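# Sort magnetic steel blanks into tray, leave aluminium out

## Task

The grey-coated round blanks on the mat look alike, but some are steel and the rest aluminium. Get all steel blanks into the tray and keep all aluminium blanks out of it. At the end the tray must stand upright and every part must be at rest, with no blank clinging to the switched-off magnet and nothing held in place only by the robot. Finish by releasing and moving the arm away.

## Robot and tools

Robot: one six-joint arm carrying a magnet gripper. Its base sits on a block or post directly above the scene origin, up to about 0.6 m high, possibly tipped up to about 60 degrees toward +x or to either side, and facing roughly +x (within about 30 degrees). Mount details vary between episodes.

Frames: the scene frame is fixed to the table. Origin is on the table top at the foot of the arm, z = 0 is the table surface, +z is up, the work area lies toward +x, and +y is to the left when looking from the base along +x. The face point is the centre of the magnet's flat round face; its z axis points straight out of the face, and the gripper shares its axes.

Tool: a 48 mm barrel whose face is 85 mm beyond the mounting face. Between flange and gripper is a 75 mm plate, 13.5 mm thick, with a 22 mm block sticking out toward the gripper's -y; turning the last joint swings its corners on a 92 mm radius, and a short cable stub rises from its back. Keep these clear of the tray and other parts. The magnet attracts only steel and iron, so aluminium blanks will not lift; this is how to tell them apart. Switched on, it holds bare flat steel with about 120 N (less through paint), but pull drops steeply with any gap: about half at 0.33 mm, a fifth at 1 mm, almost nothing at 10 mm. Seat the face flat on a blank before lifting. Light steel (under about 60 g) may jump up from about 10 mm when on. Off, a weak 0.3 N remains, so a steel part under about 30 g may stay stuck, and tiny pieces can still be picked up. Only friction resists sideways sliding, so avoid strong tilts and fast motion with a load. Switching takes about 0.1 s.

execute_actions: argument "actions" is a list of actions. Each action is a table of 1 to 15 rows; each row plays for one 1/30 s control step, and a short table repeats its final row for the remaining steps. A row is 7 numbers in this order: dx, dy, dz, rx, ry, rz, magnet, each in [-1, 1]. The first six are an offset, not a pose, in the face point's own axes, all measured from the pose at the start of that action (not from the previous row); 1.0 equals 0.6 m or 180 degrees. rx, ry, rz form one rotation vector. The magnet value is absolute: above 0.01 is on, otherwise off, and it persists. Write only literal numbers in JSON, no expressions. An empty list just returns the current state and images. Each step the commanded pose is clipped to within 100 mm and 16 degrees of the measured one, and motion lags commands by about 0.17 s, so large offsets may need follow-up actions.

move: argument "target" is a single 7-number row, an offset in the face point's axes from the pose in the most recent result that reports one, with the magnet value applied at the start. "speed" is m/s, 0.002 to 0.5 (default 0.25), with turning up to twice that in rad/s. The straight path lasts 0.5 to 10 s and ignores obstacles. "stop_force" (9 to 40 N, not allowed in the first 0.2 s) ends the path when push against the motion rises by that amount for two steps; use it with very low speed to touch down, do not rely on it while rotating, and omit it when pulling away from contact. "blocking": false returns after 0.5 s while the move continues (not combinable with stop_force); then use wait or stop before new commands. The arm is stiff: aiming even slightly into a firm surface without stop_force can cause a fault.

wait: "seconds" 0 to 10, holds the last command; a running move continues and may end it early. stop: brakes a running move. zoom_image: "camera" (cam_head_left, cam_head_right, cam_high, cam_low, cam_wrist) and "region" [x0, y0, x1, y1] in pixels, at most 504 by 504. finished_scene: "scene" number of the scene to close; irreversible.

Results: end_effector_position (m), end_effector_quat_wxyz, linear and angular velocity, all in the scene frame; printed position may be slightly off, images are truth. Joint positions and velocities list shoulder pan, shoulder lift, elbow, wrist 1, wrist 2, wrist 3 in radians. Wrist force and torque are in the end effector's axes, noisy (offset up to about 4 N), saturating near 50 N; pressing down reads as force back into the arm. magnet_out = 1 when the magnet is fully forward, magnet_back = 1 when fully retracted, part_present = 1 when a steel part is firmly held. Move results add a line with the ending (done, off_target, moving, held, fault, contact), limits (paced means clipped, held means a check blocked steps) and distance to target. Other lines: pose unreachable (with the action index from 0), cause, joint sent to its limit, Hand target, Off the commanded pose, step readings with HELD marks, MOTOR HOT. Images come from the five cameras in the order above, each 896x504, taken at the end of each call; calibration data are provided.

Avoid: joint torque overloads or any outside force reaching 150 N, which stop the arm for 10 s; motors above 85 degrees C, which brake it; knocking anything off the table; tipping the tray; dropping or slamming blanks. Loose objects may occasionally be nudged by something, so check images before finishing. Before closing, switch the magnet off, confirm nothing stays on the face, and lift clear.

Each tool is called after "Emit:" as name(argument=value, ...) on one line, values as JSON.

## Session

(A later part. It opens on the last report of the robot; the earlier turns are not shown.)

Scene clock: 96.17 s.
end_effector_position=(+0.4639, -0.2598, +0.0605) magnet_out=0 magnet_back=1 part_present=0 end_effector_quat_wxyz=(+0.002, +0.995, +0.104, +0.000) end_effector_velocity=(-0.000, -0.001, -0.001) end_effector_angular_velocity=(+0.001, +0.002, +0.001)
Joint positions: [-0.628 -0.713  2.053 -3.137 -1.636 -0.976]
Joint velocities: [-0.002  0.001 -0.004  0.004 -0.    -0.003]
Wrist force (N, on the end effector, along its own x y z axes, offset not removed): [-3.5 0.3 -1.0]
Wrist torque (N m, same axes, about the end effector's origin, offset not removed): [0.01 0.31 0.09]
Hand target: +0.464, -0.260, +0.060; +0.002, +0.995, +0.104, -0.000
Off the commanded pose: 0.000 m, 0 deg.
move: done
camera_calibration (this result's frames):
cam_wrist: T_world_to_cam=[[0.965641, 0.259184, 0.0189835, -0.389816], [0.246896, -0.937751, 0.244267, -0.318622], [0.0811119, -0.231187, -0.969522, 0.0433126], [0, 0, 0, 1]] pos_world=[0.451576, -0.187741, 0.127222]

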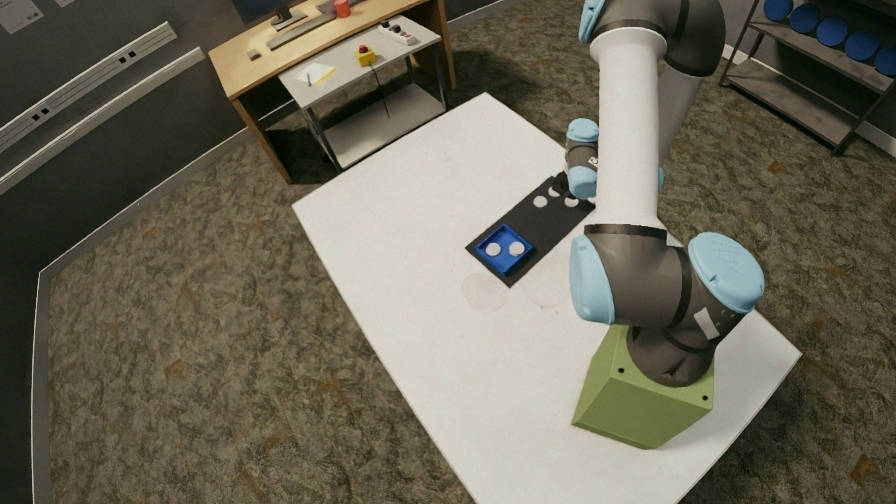

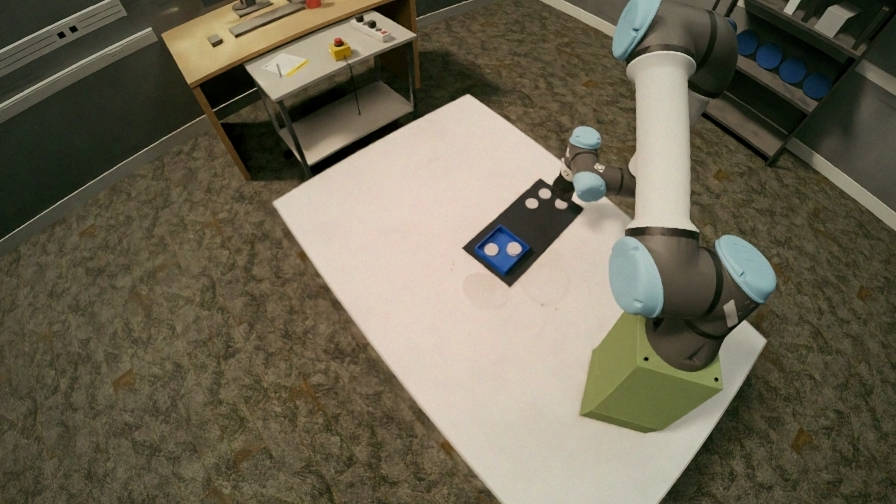

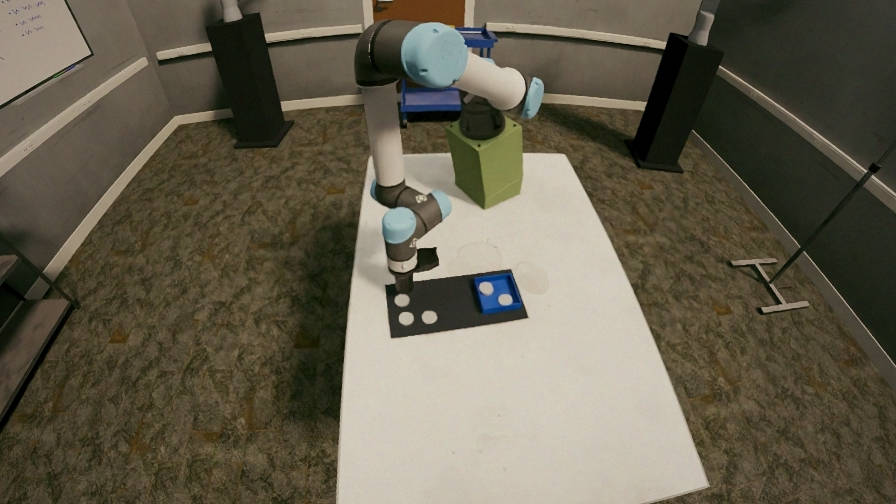

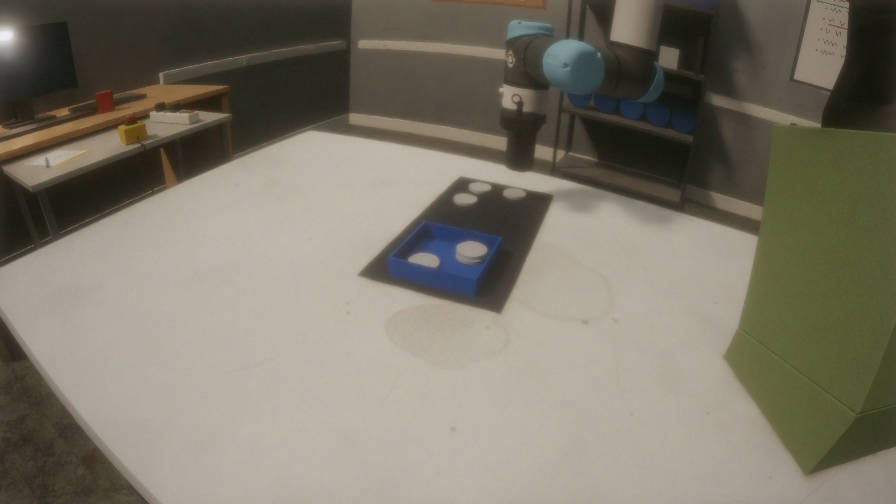

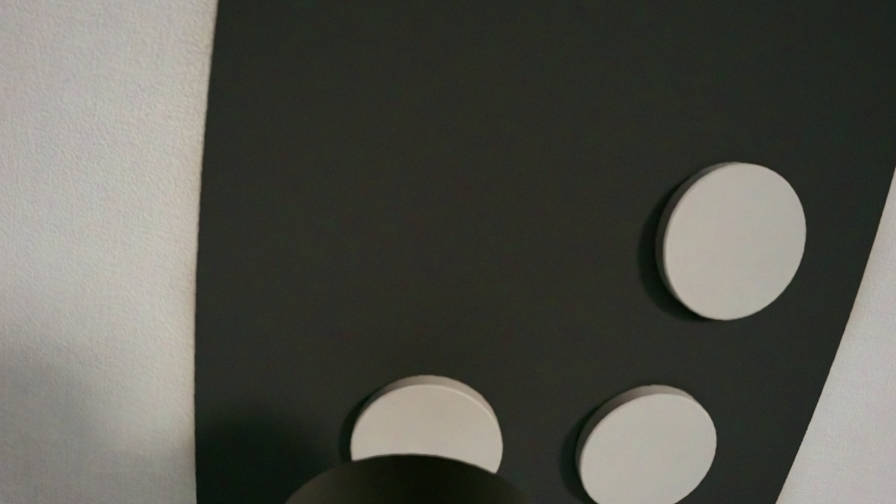

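Emit:
execute_actions(actions=[])

Emit:
move(target=[0.007,0,0.080,0,0,0,1], speed=0.06)

Scene clock: 108.47 s.
end_effector_position=(+0.4639, -0.2599, +0.0603) magnet_out=0 magnet_back=1 part_present=0 end_effector_quat_wxyz=(+0.002, +0.995, +0.104, -0.000) end_effector_velocity=(-0.000, -0.000, -0.000) end_effector_angular_velocity=(-0.000, +0.000, -0.000)
Joint positions: [-0.628 -0.713  2.053 -3.136 -1.636 -0.976]
Joint velocities: [-0.     0.    -0.    -0.    -0.001 -0.   ]
Wrist force (N, on the end effector, along its own x y z axes, offset not removed): [-3.6 0.1 0.2]
Wrist torque (N m, same axes, about the end effector's origin, offset not removed): [0.01 0.27 0.11]
Hand target: +0.464, -0.260, +0.060; +0.002, +0.995, +0.104, -0.000
Off the commanded pose: 0.000 m, 0 deg.
camera_calibration (this result's frames):
cam_wrist: T_world_to_cam=[[0.96564, 0.259196, 0.0188801, -0.389765], [0.246947, -0.937787, 0.244075, -0.318755], [0.0809686, -0.231026, -0.969573, 0.0432881], [0, 0, 0, 1]] pos_world=[0.451583, -0.187898, 0.12713]

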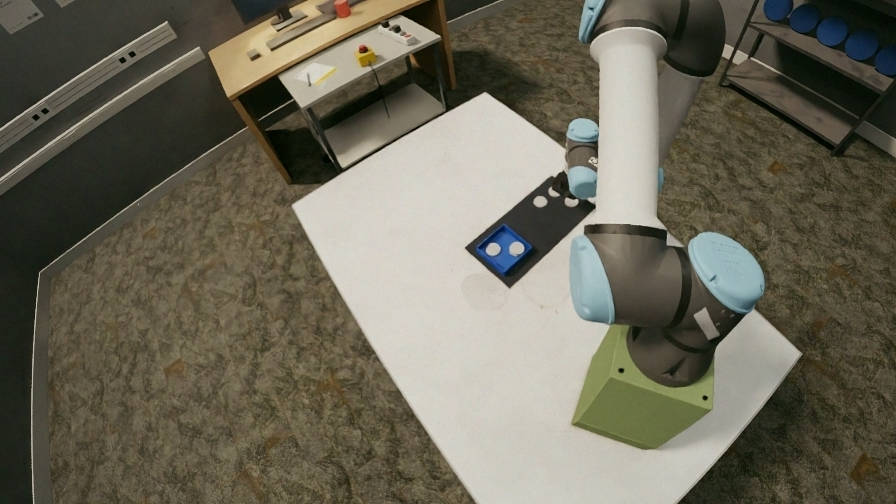

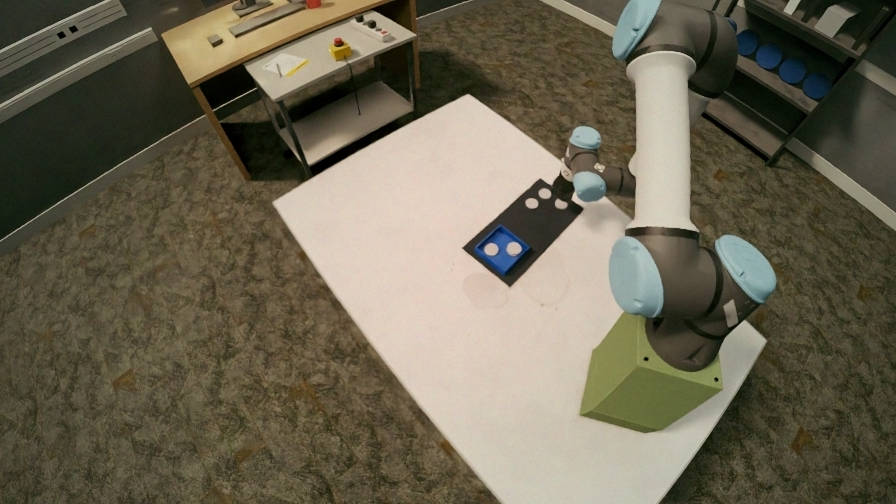

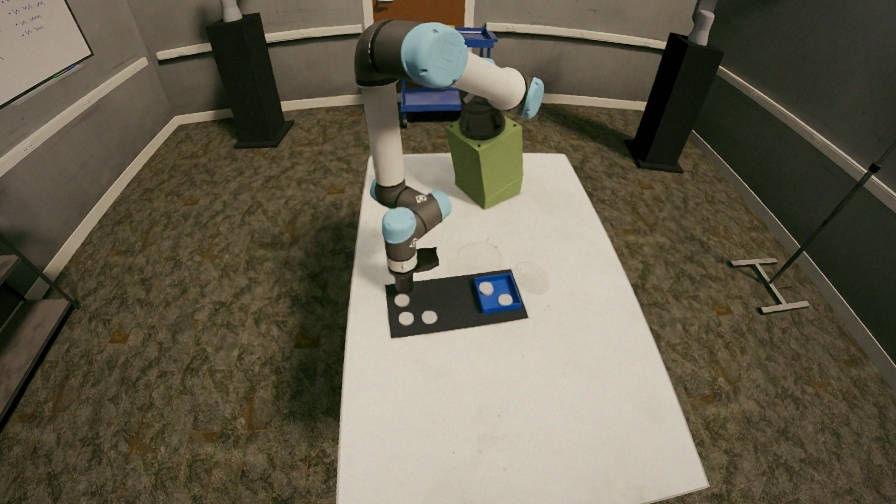

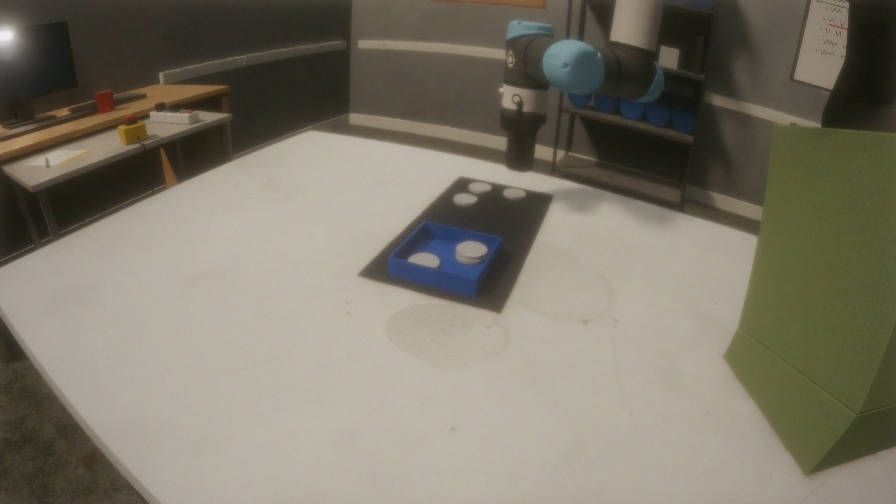

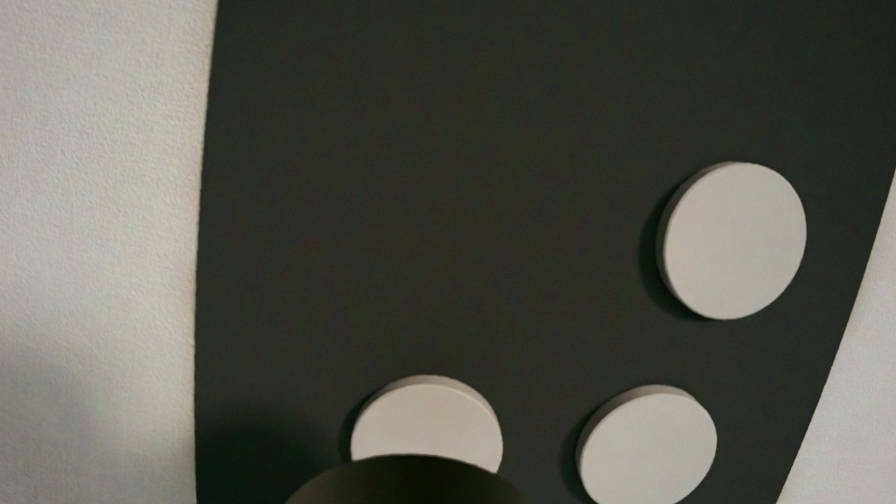

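Scene clock: 109.67 s.
end_effector_position=(+0.4679, -0.2592, +0.0125) magnet_out=1 magnet_back=0 part_present=1 end_effector_quat_wxyz=(+0.002, +0.995, +0.104, -0.000) end_effector_velocity=(+0.001, -0.000, -0.002) end_effector_angular_velocity=(-0.000, -0.002, +0.000)
Joint positions: [-0.628 -0.588  1.977 -3.186 -1.636 -0.975]
Joint velocities: [ 0.     0.005 -0.004 -0.002  0.001 -0.   ]
Wrist force (N, on the end effector, along its own x y z axes, offset not removed): [-3.5 0.0 0.2]
Wrist torque (N m, same axes, about the end effector's origin, offset not removed): [-0.05 0.34 0.03]
Hand target: +0.468, -0.259, +0.012; +0.002, +0.995, +0.104, -0.000
Off the commanded pose: 0.000 m, 0 deg.
move: done
camera_calibration (this result's frames):
cam_wrist: T_world_to_cam=[[0.965641, 0.259194, 0.018886, -0.392934], [0.246944, -0.937787, 0.244078, -0.307424], [0.0809746, -0.231027, -0.969572, -0.00324791], [0, 0, 0, 1]] pos_world=[0.455613, -0.187202, 0.0793072]

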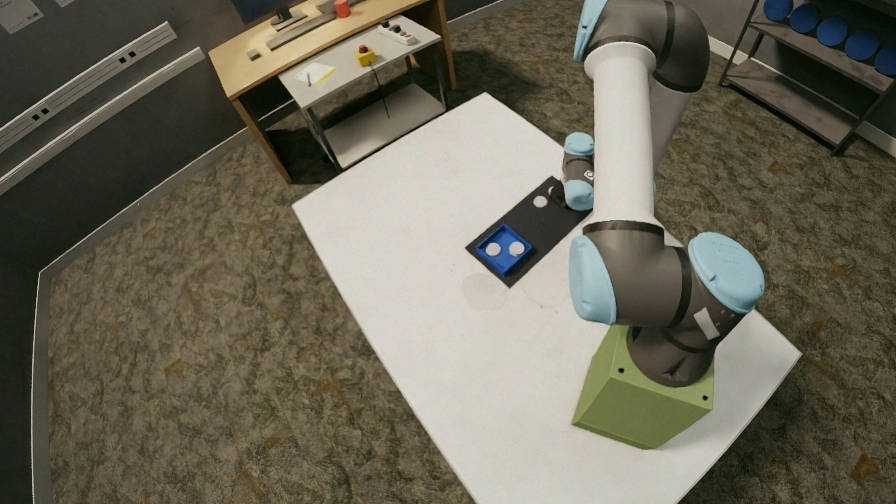

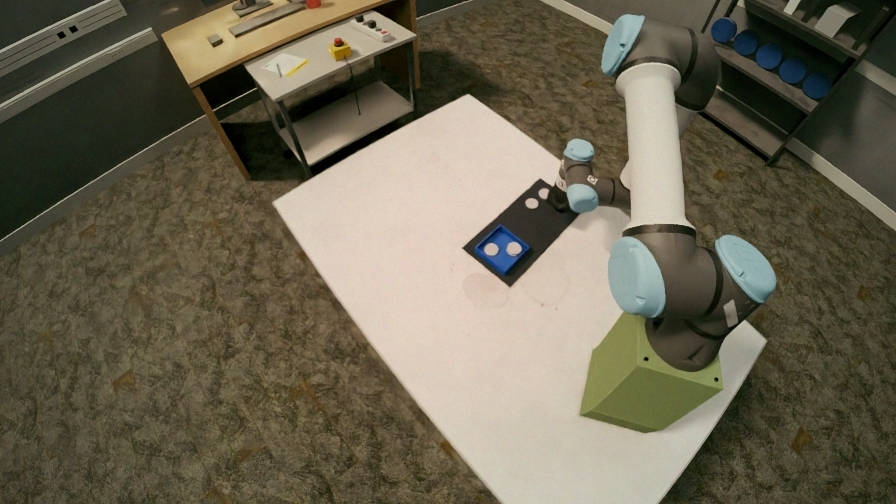

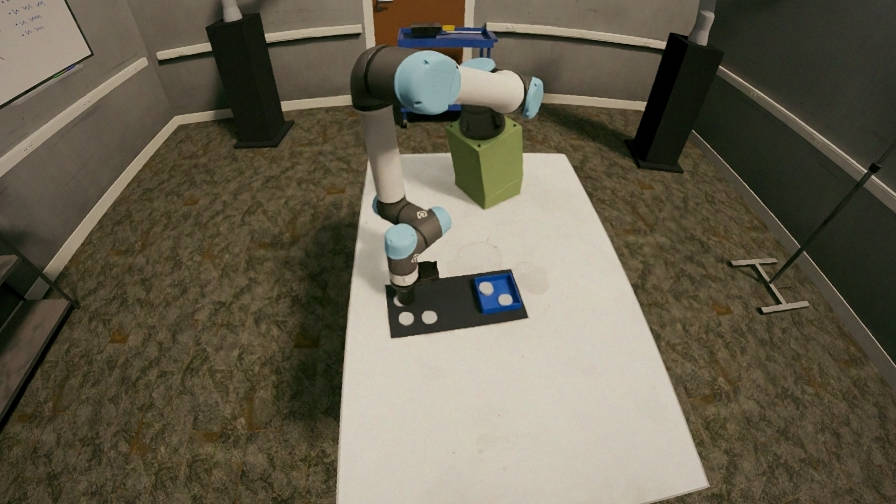

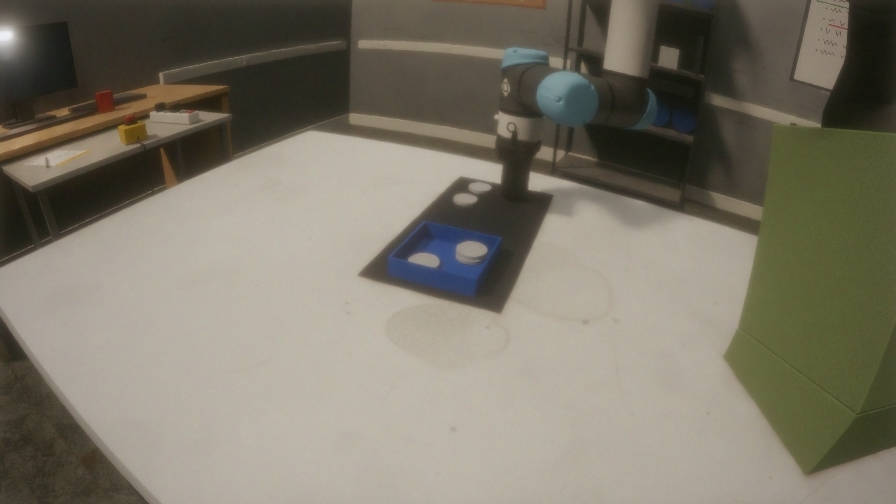

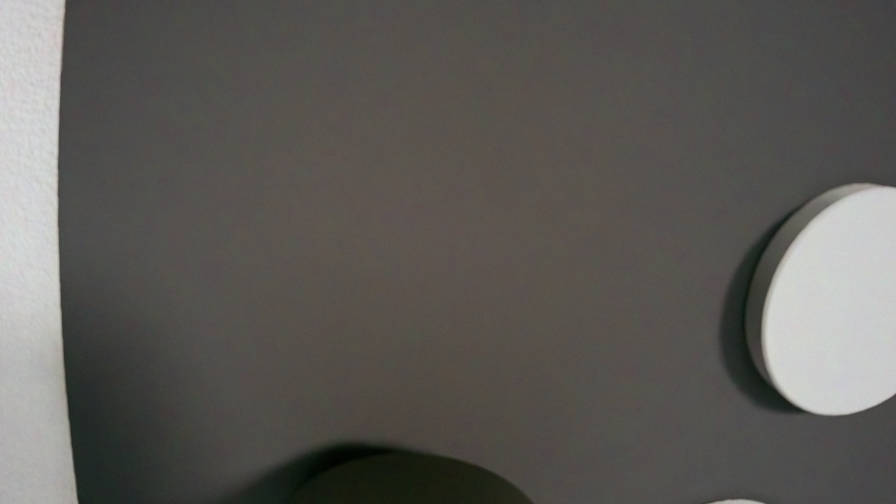

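Emit:
move(target=[0,0,-0.08,0,0,0,1], speed=0.1)

Emit:
move(target=[0.127,-0.457,0,0,0,0,1], speed=0.2)

Scene clock: 114.27 s.
end_effector_position=(+0.4680, -0.2590, +0.0604) magnet_out=1 magnet_back=0 part_present=1 end_effector_quat_wxyz=(+0.002, +0.995, +0.104, -0.000) end_effector_velocity=(+0.000, -0.000, +0.002) end_effector_angular_velocity=(+0.000, -0.001, +0.000)
Joint positions: [-0.622 -0.712  2.044 -3.128 -1.637 -0.969]
Joint velocities: [ 0.    -0.005  0.002  0.003  0.001 -0.   ]
Wrist force (N, on the end effector, along its own x y z axes, offset not removed): [-2.6 -0.1 -0.2]
Wrist torque (N m, same axes, about the end effector's origin, offset not removed): [-0.05 0.20 0.13]
Hand target: +0.468, -0.259, +0.061; +0.002, +0.995, +0.104, -0.000
Off the commanded pose: 0.000 m, 0 deg.
move: done
camera_calibration (this result's frames):
cam_wrist: T_world_to_cam=[[0.965641, 0.259191, 0.0188897, -0.393938], [0.246942, -0.937793, 0.244057, -0.318942], [0.0809721, -0.231007, -0.969577, 0.0431873], [0, 0, 0, 1]] pos_world=[0.455666, -0.18702, 0.127155]

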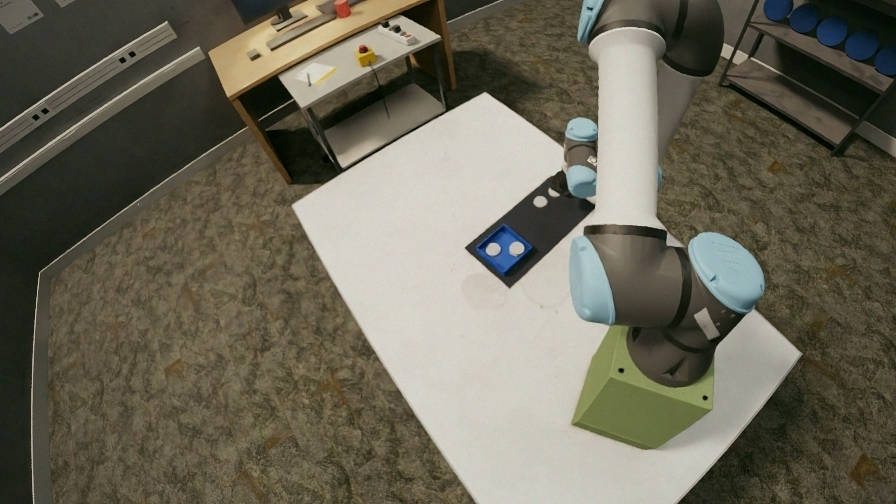

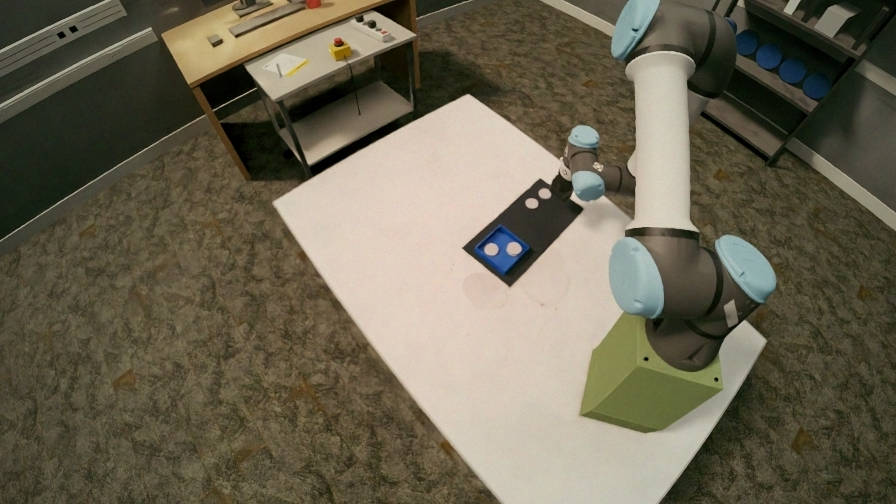

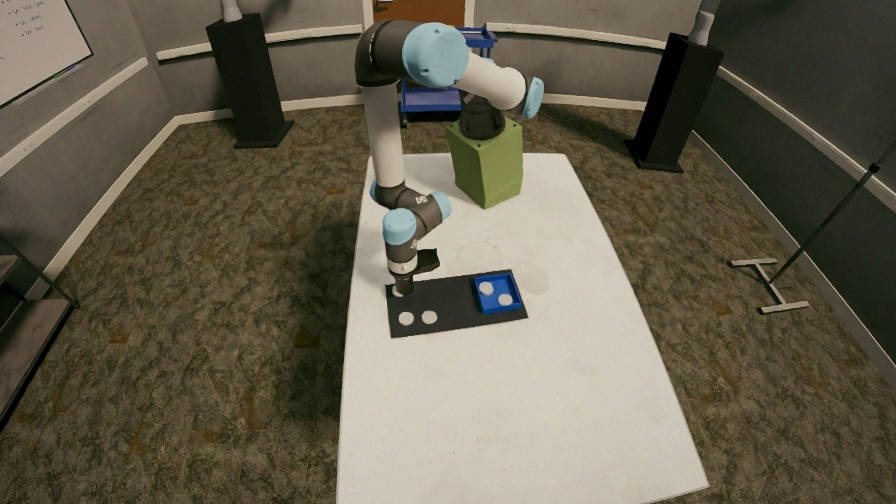

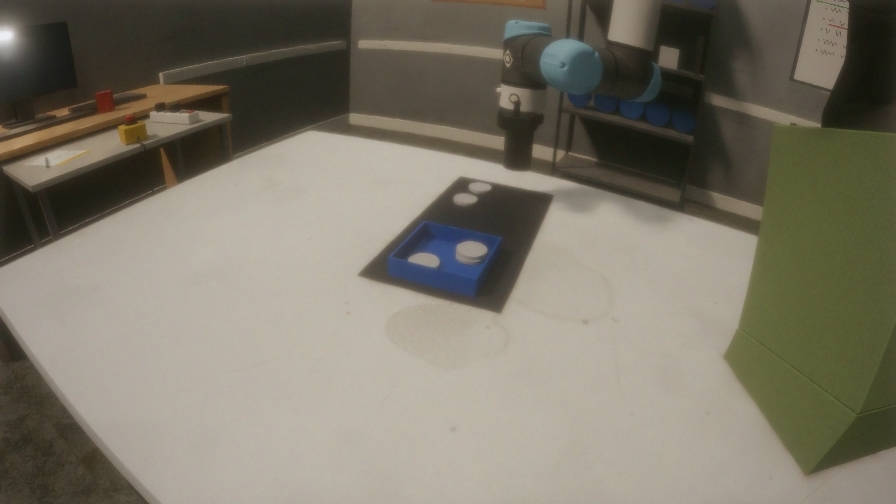

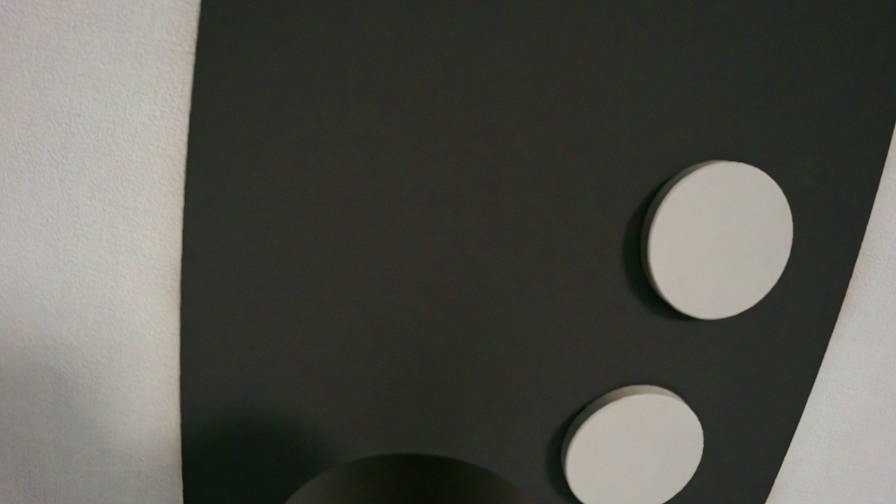

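Scene clock: 116.27 s.
end_effector_position=(+0.4861, +0.0251, +0.0595) magnet_out=1 magnet_back=0 part_present=1 end_effector_quat_wxyz=(+0.001, +0.995, +0.104, +0.000) end_effector_velocity=(+0.000, +0.002, -0.000) end_effector_angular_velocity=(-0.000, +0.001, -0.001)
Joint positions: [-0.093 -0.6    2.123 -3.256 -1.74  -0.447]
Joint velocities: [ 0.003  0.001 -0.002  0.002 -0.001  0.004]
Wrist force (N, on the end effector, along its own x y z axes, offset not removed): [-3.4 0.5 0.8]
Wrist torque (N m, same axes, about the end effector's origin, offset not removed): [-0.08 0.24 0.06]
Hand target: +0.486, +0.025, +0.060; +0.001, +0.995, +0.104, +0.000
Off the commanded pose: 0.001 m, 0 deg.
move: done
camera_calibration (this result's frames):
cam_wrist: T_world_to_cam=[[0.9657, 0.25893, 0.0194796, -0.485108], [0.246658, -0.938194, 0.242801, -0.0564949], [0.0811443, -0.229668, -0.96988, 0.106435], [0, 0, 0, 1]] pos_world=[0.473767, 0.0970509, 0.126396]

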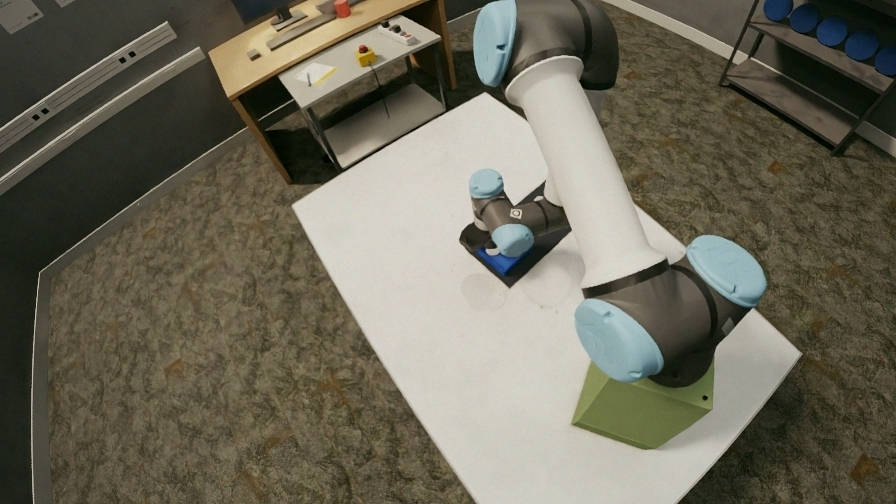

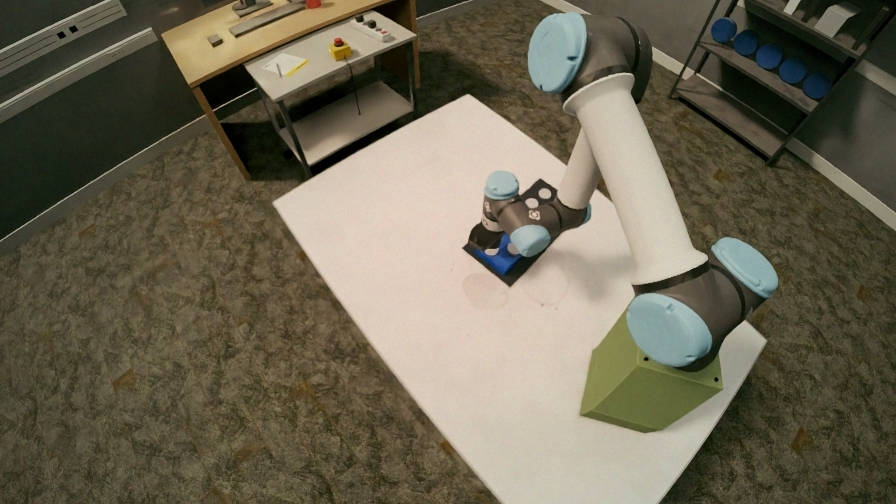

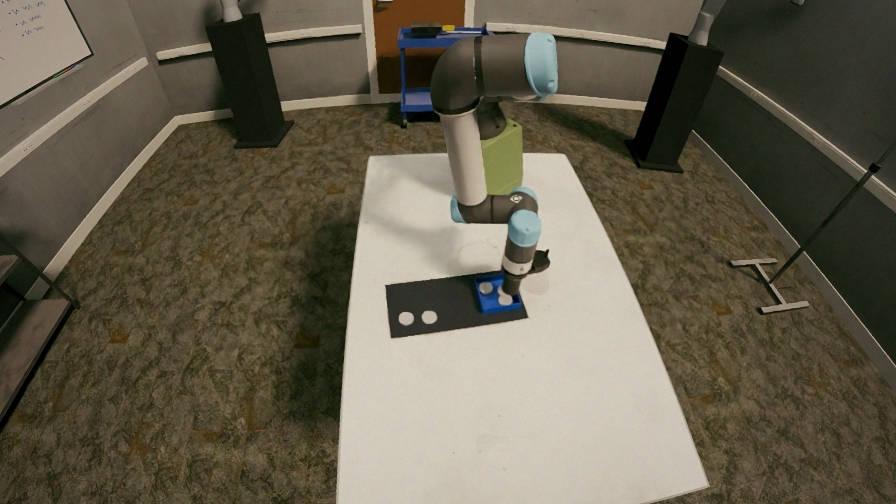

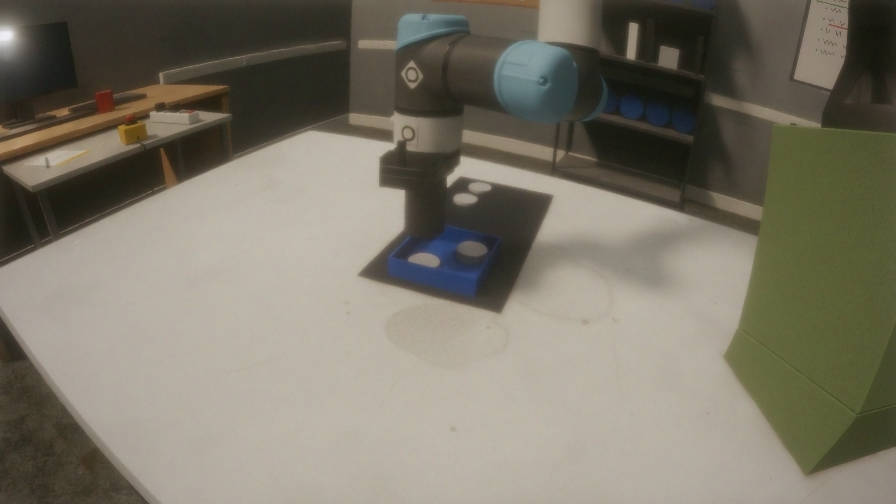

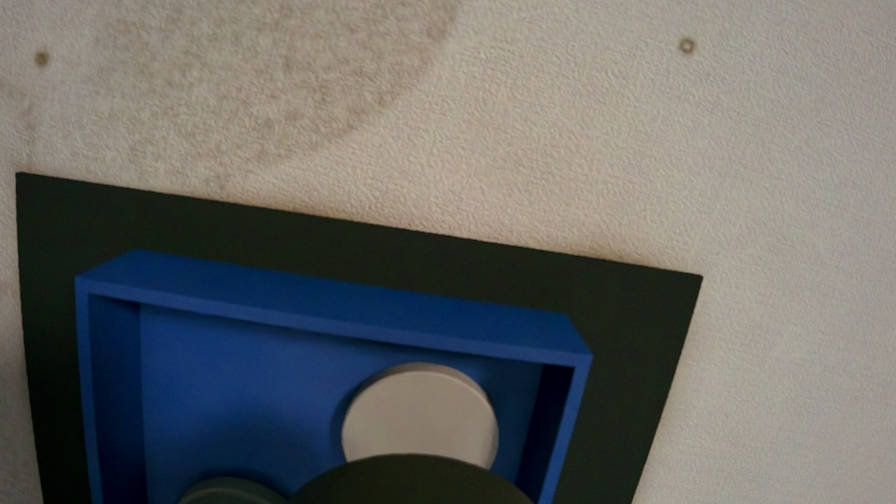

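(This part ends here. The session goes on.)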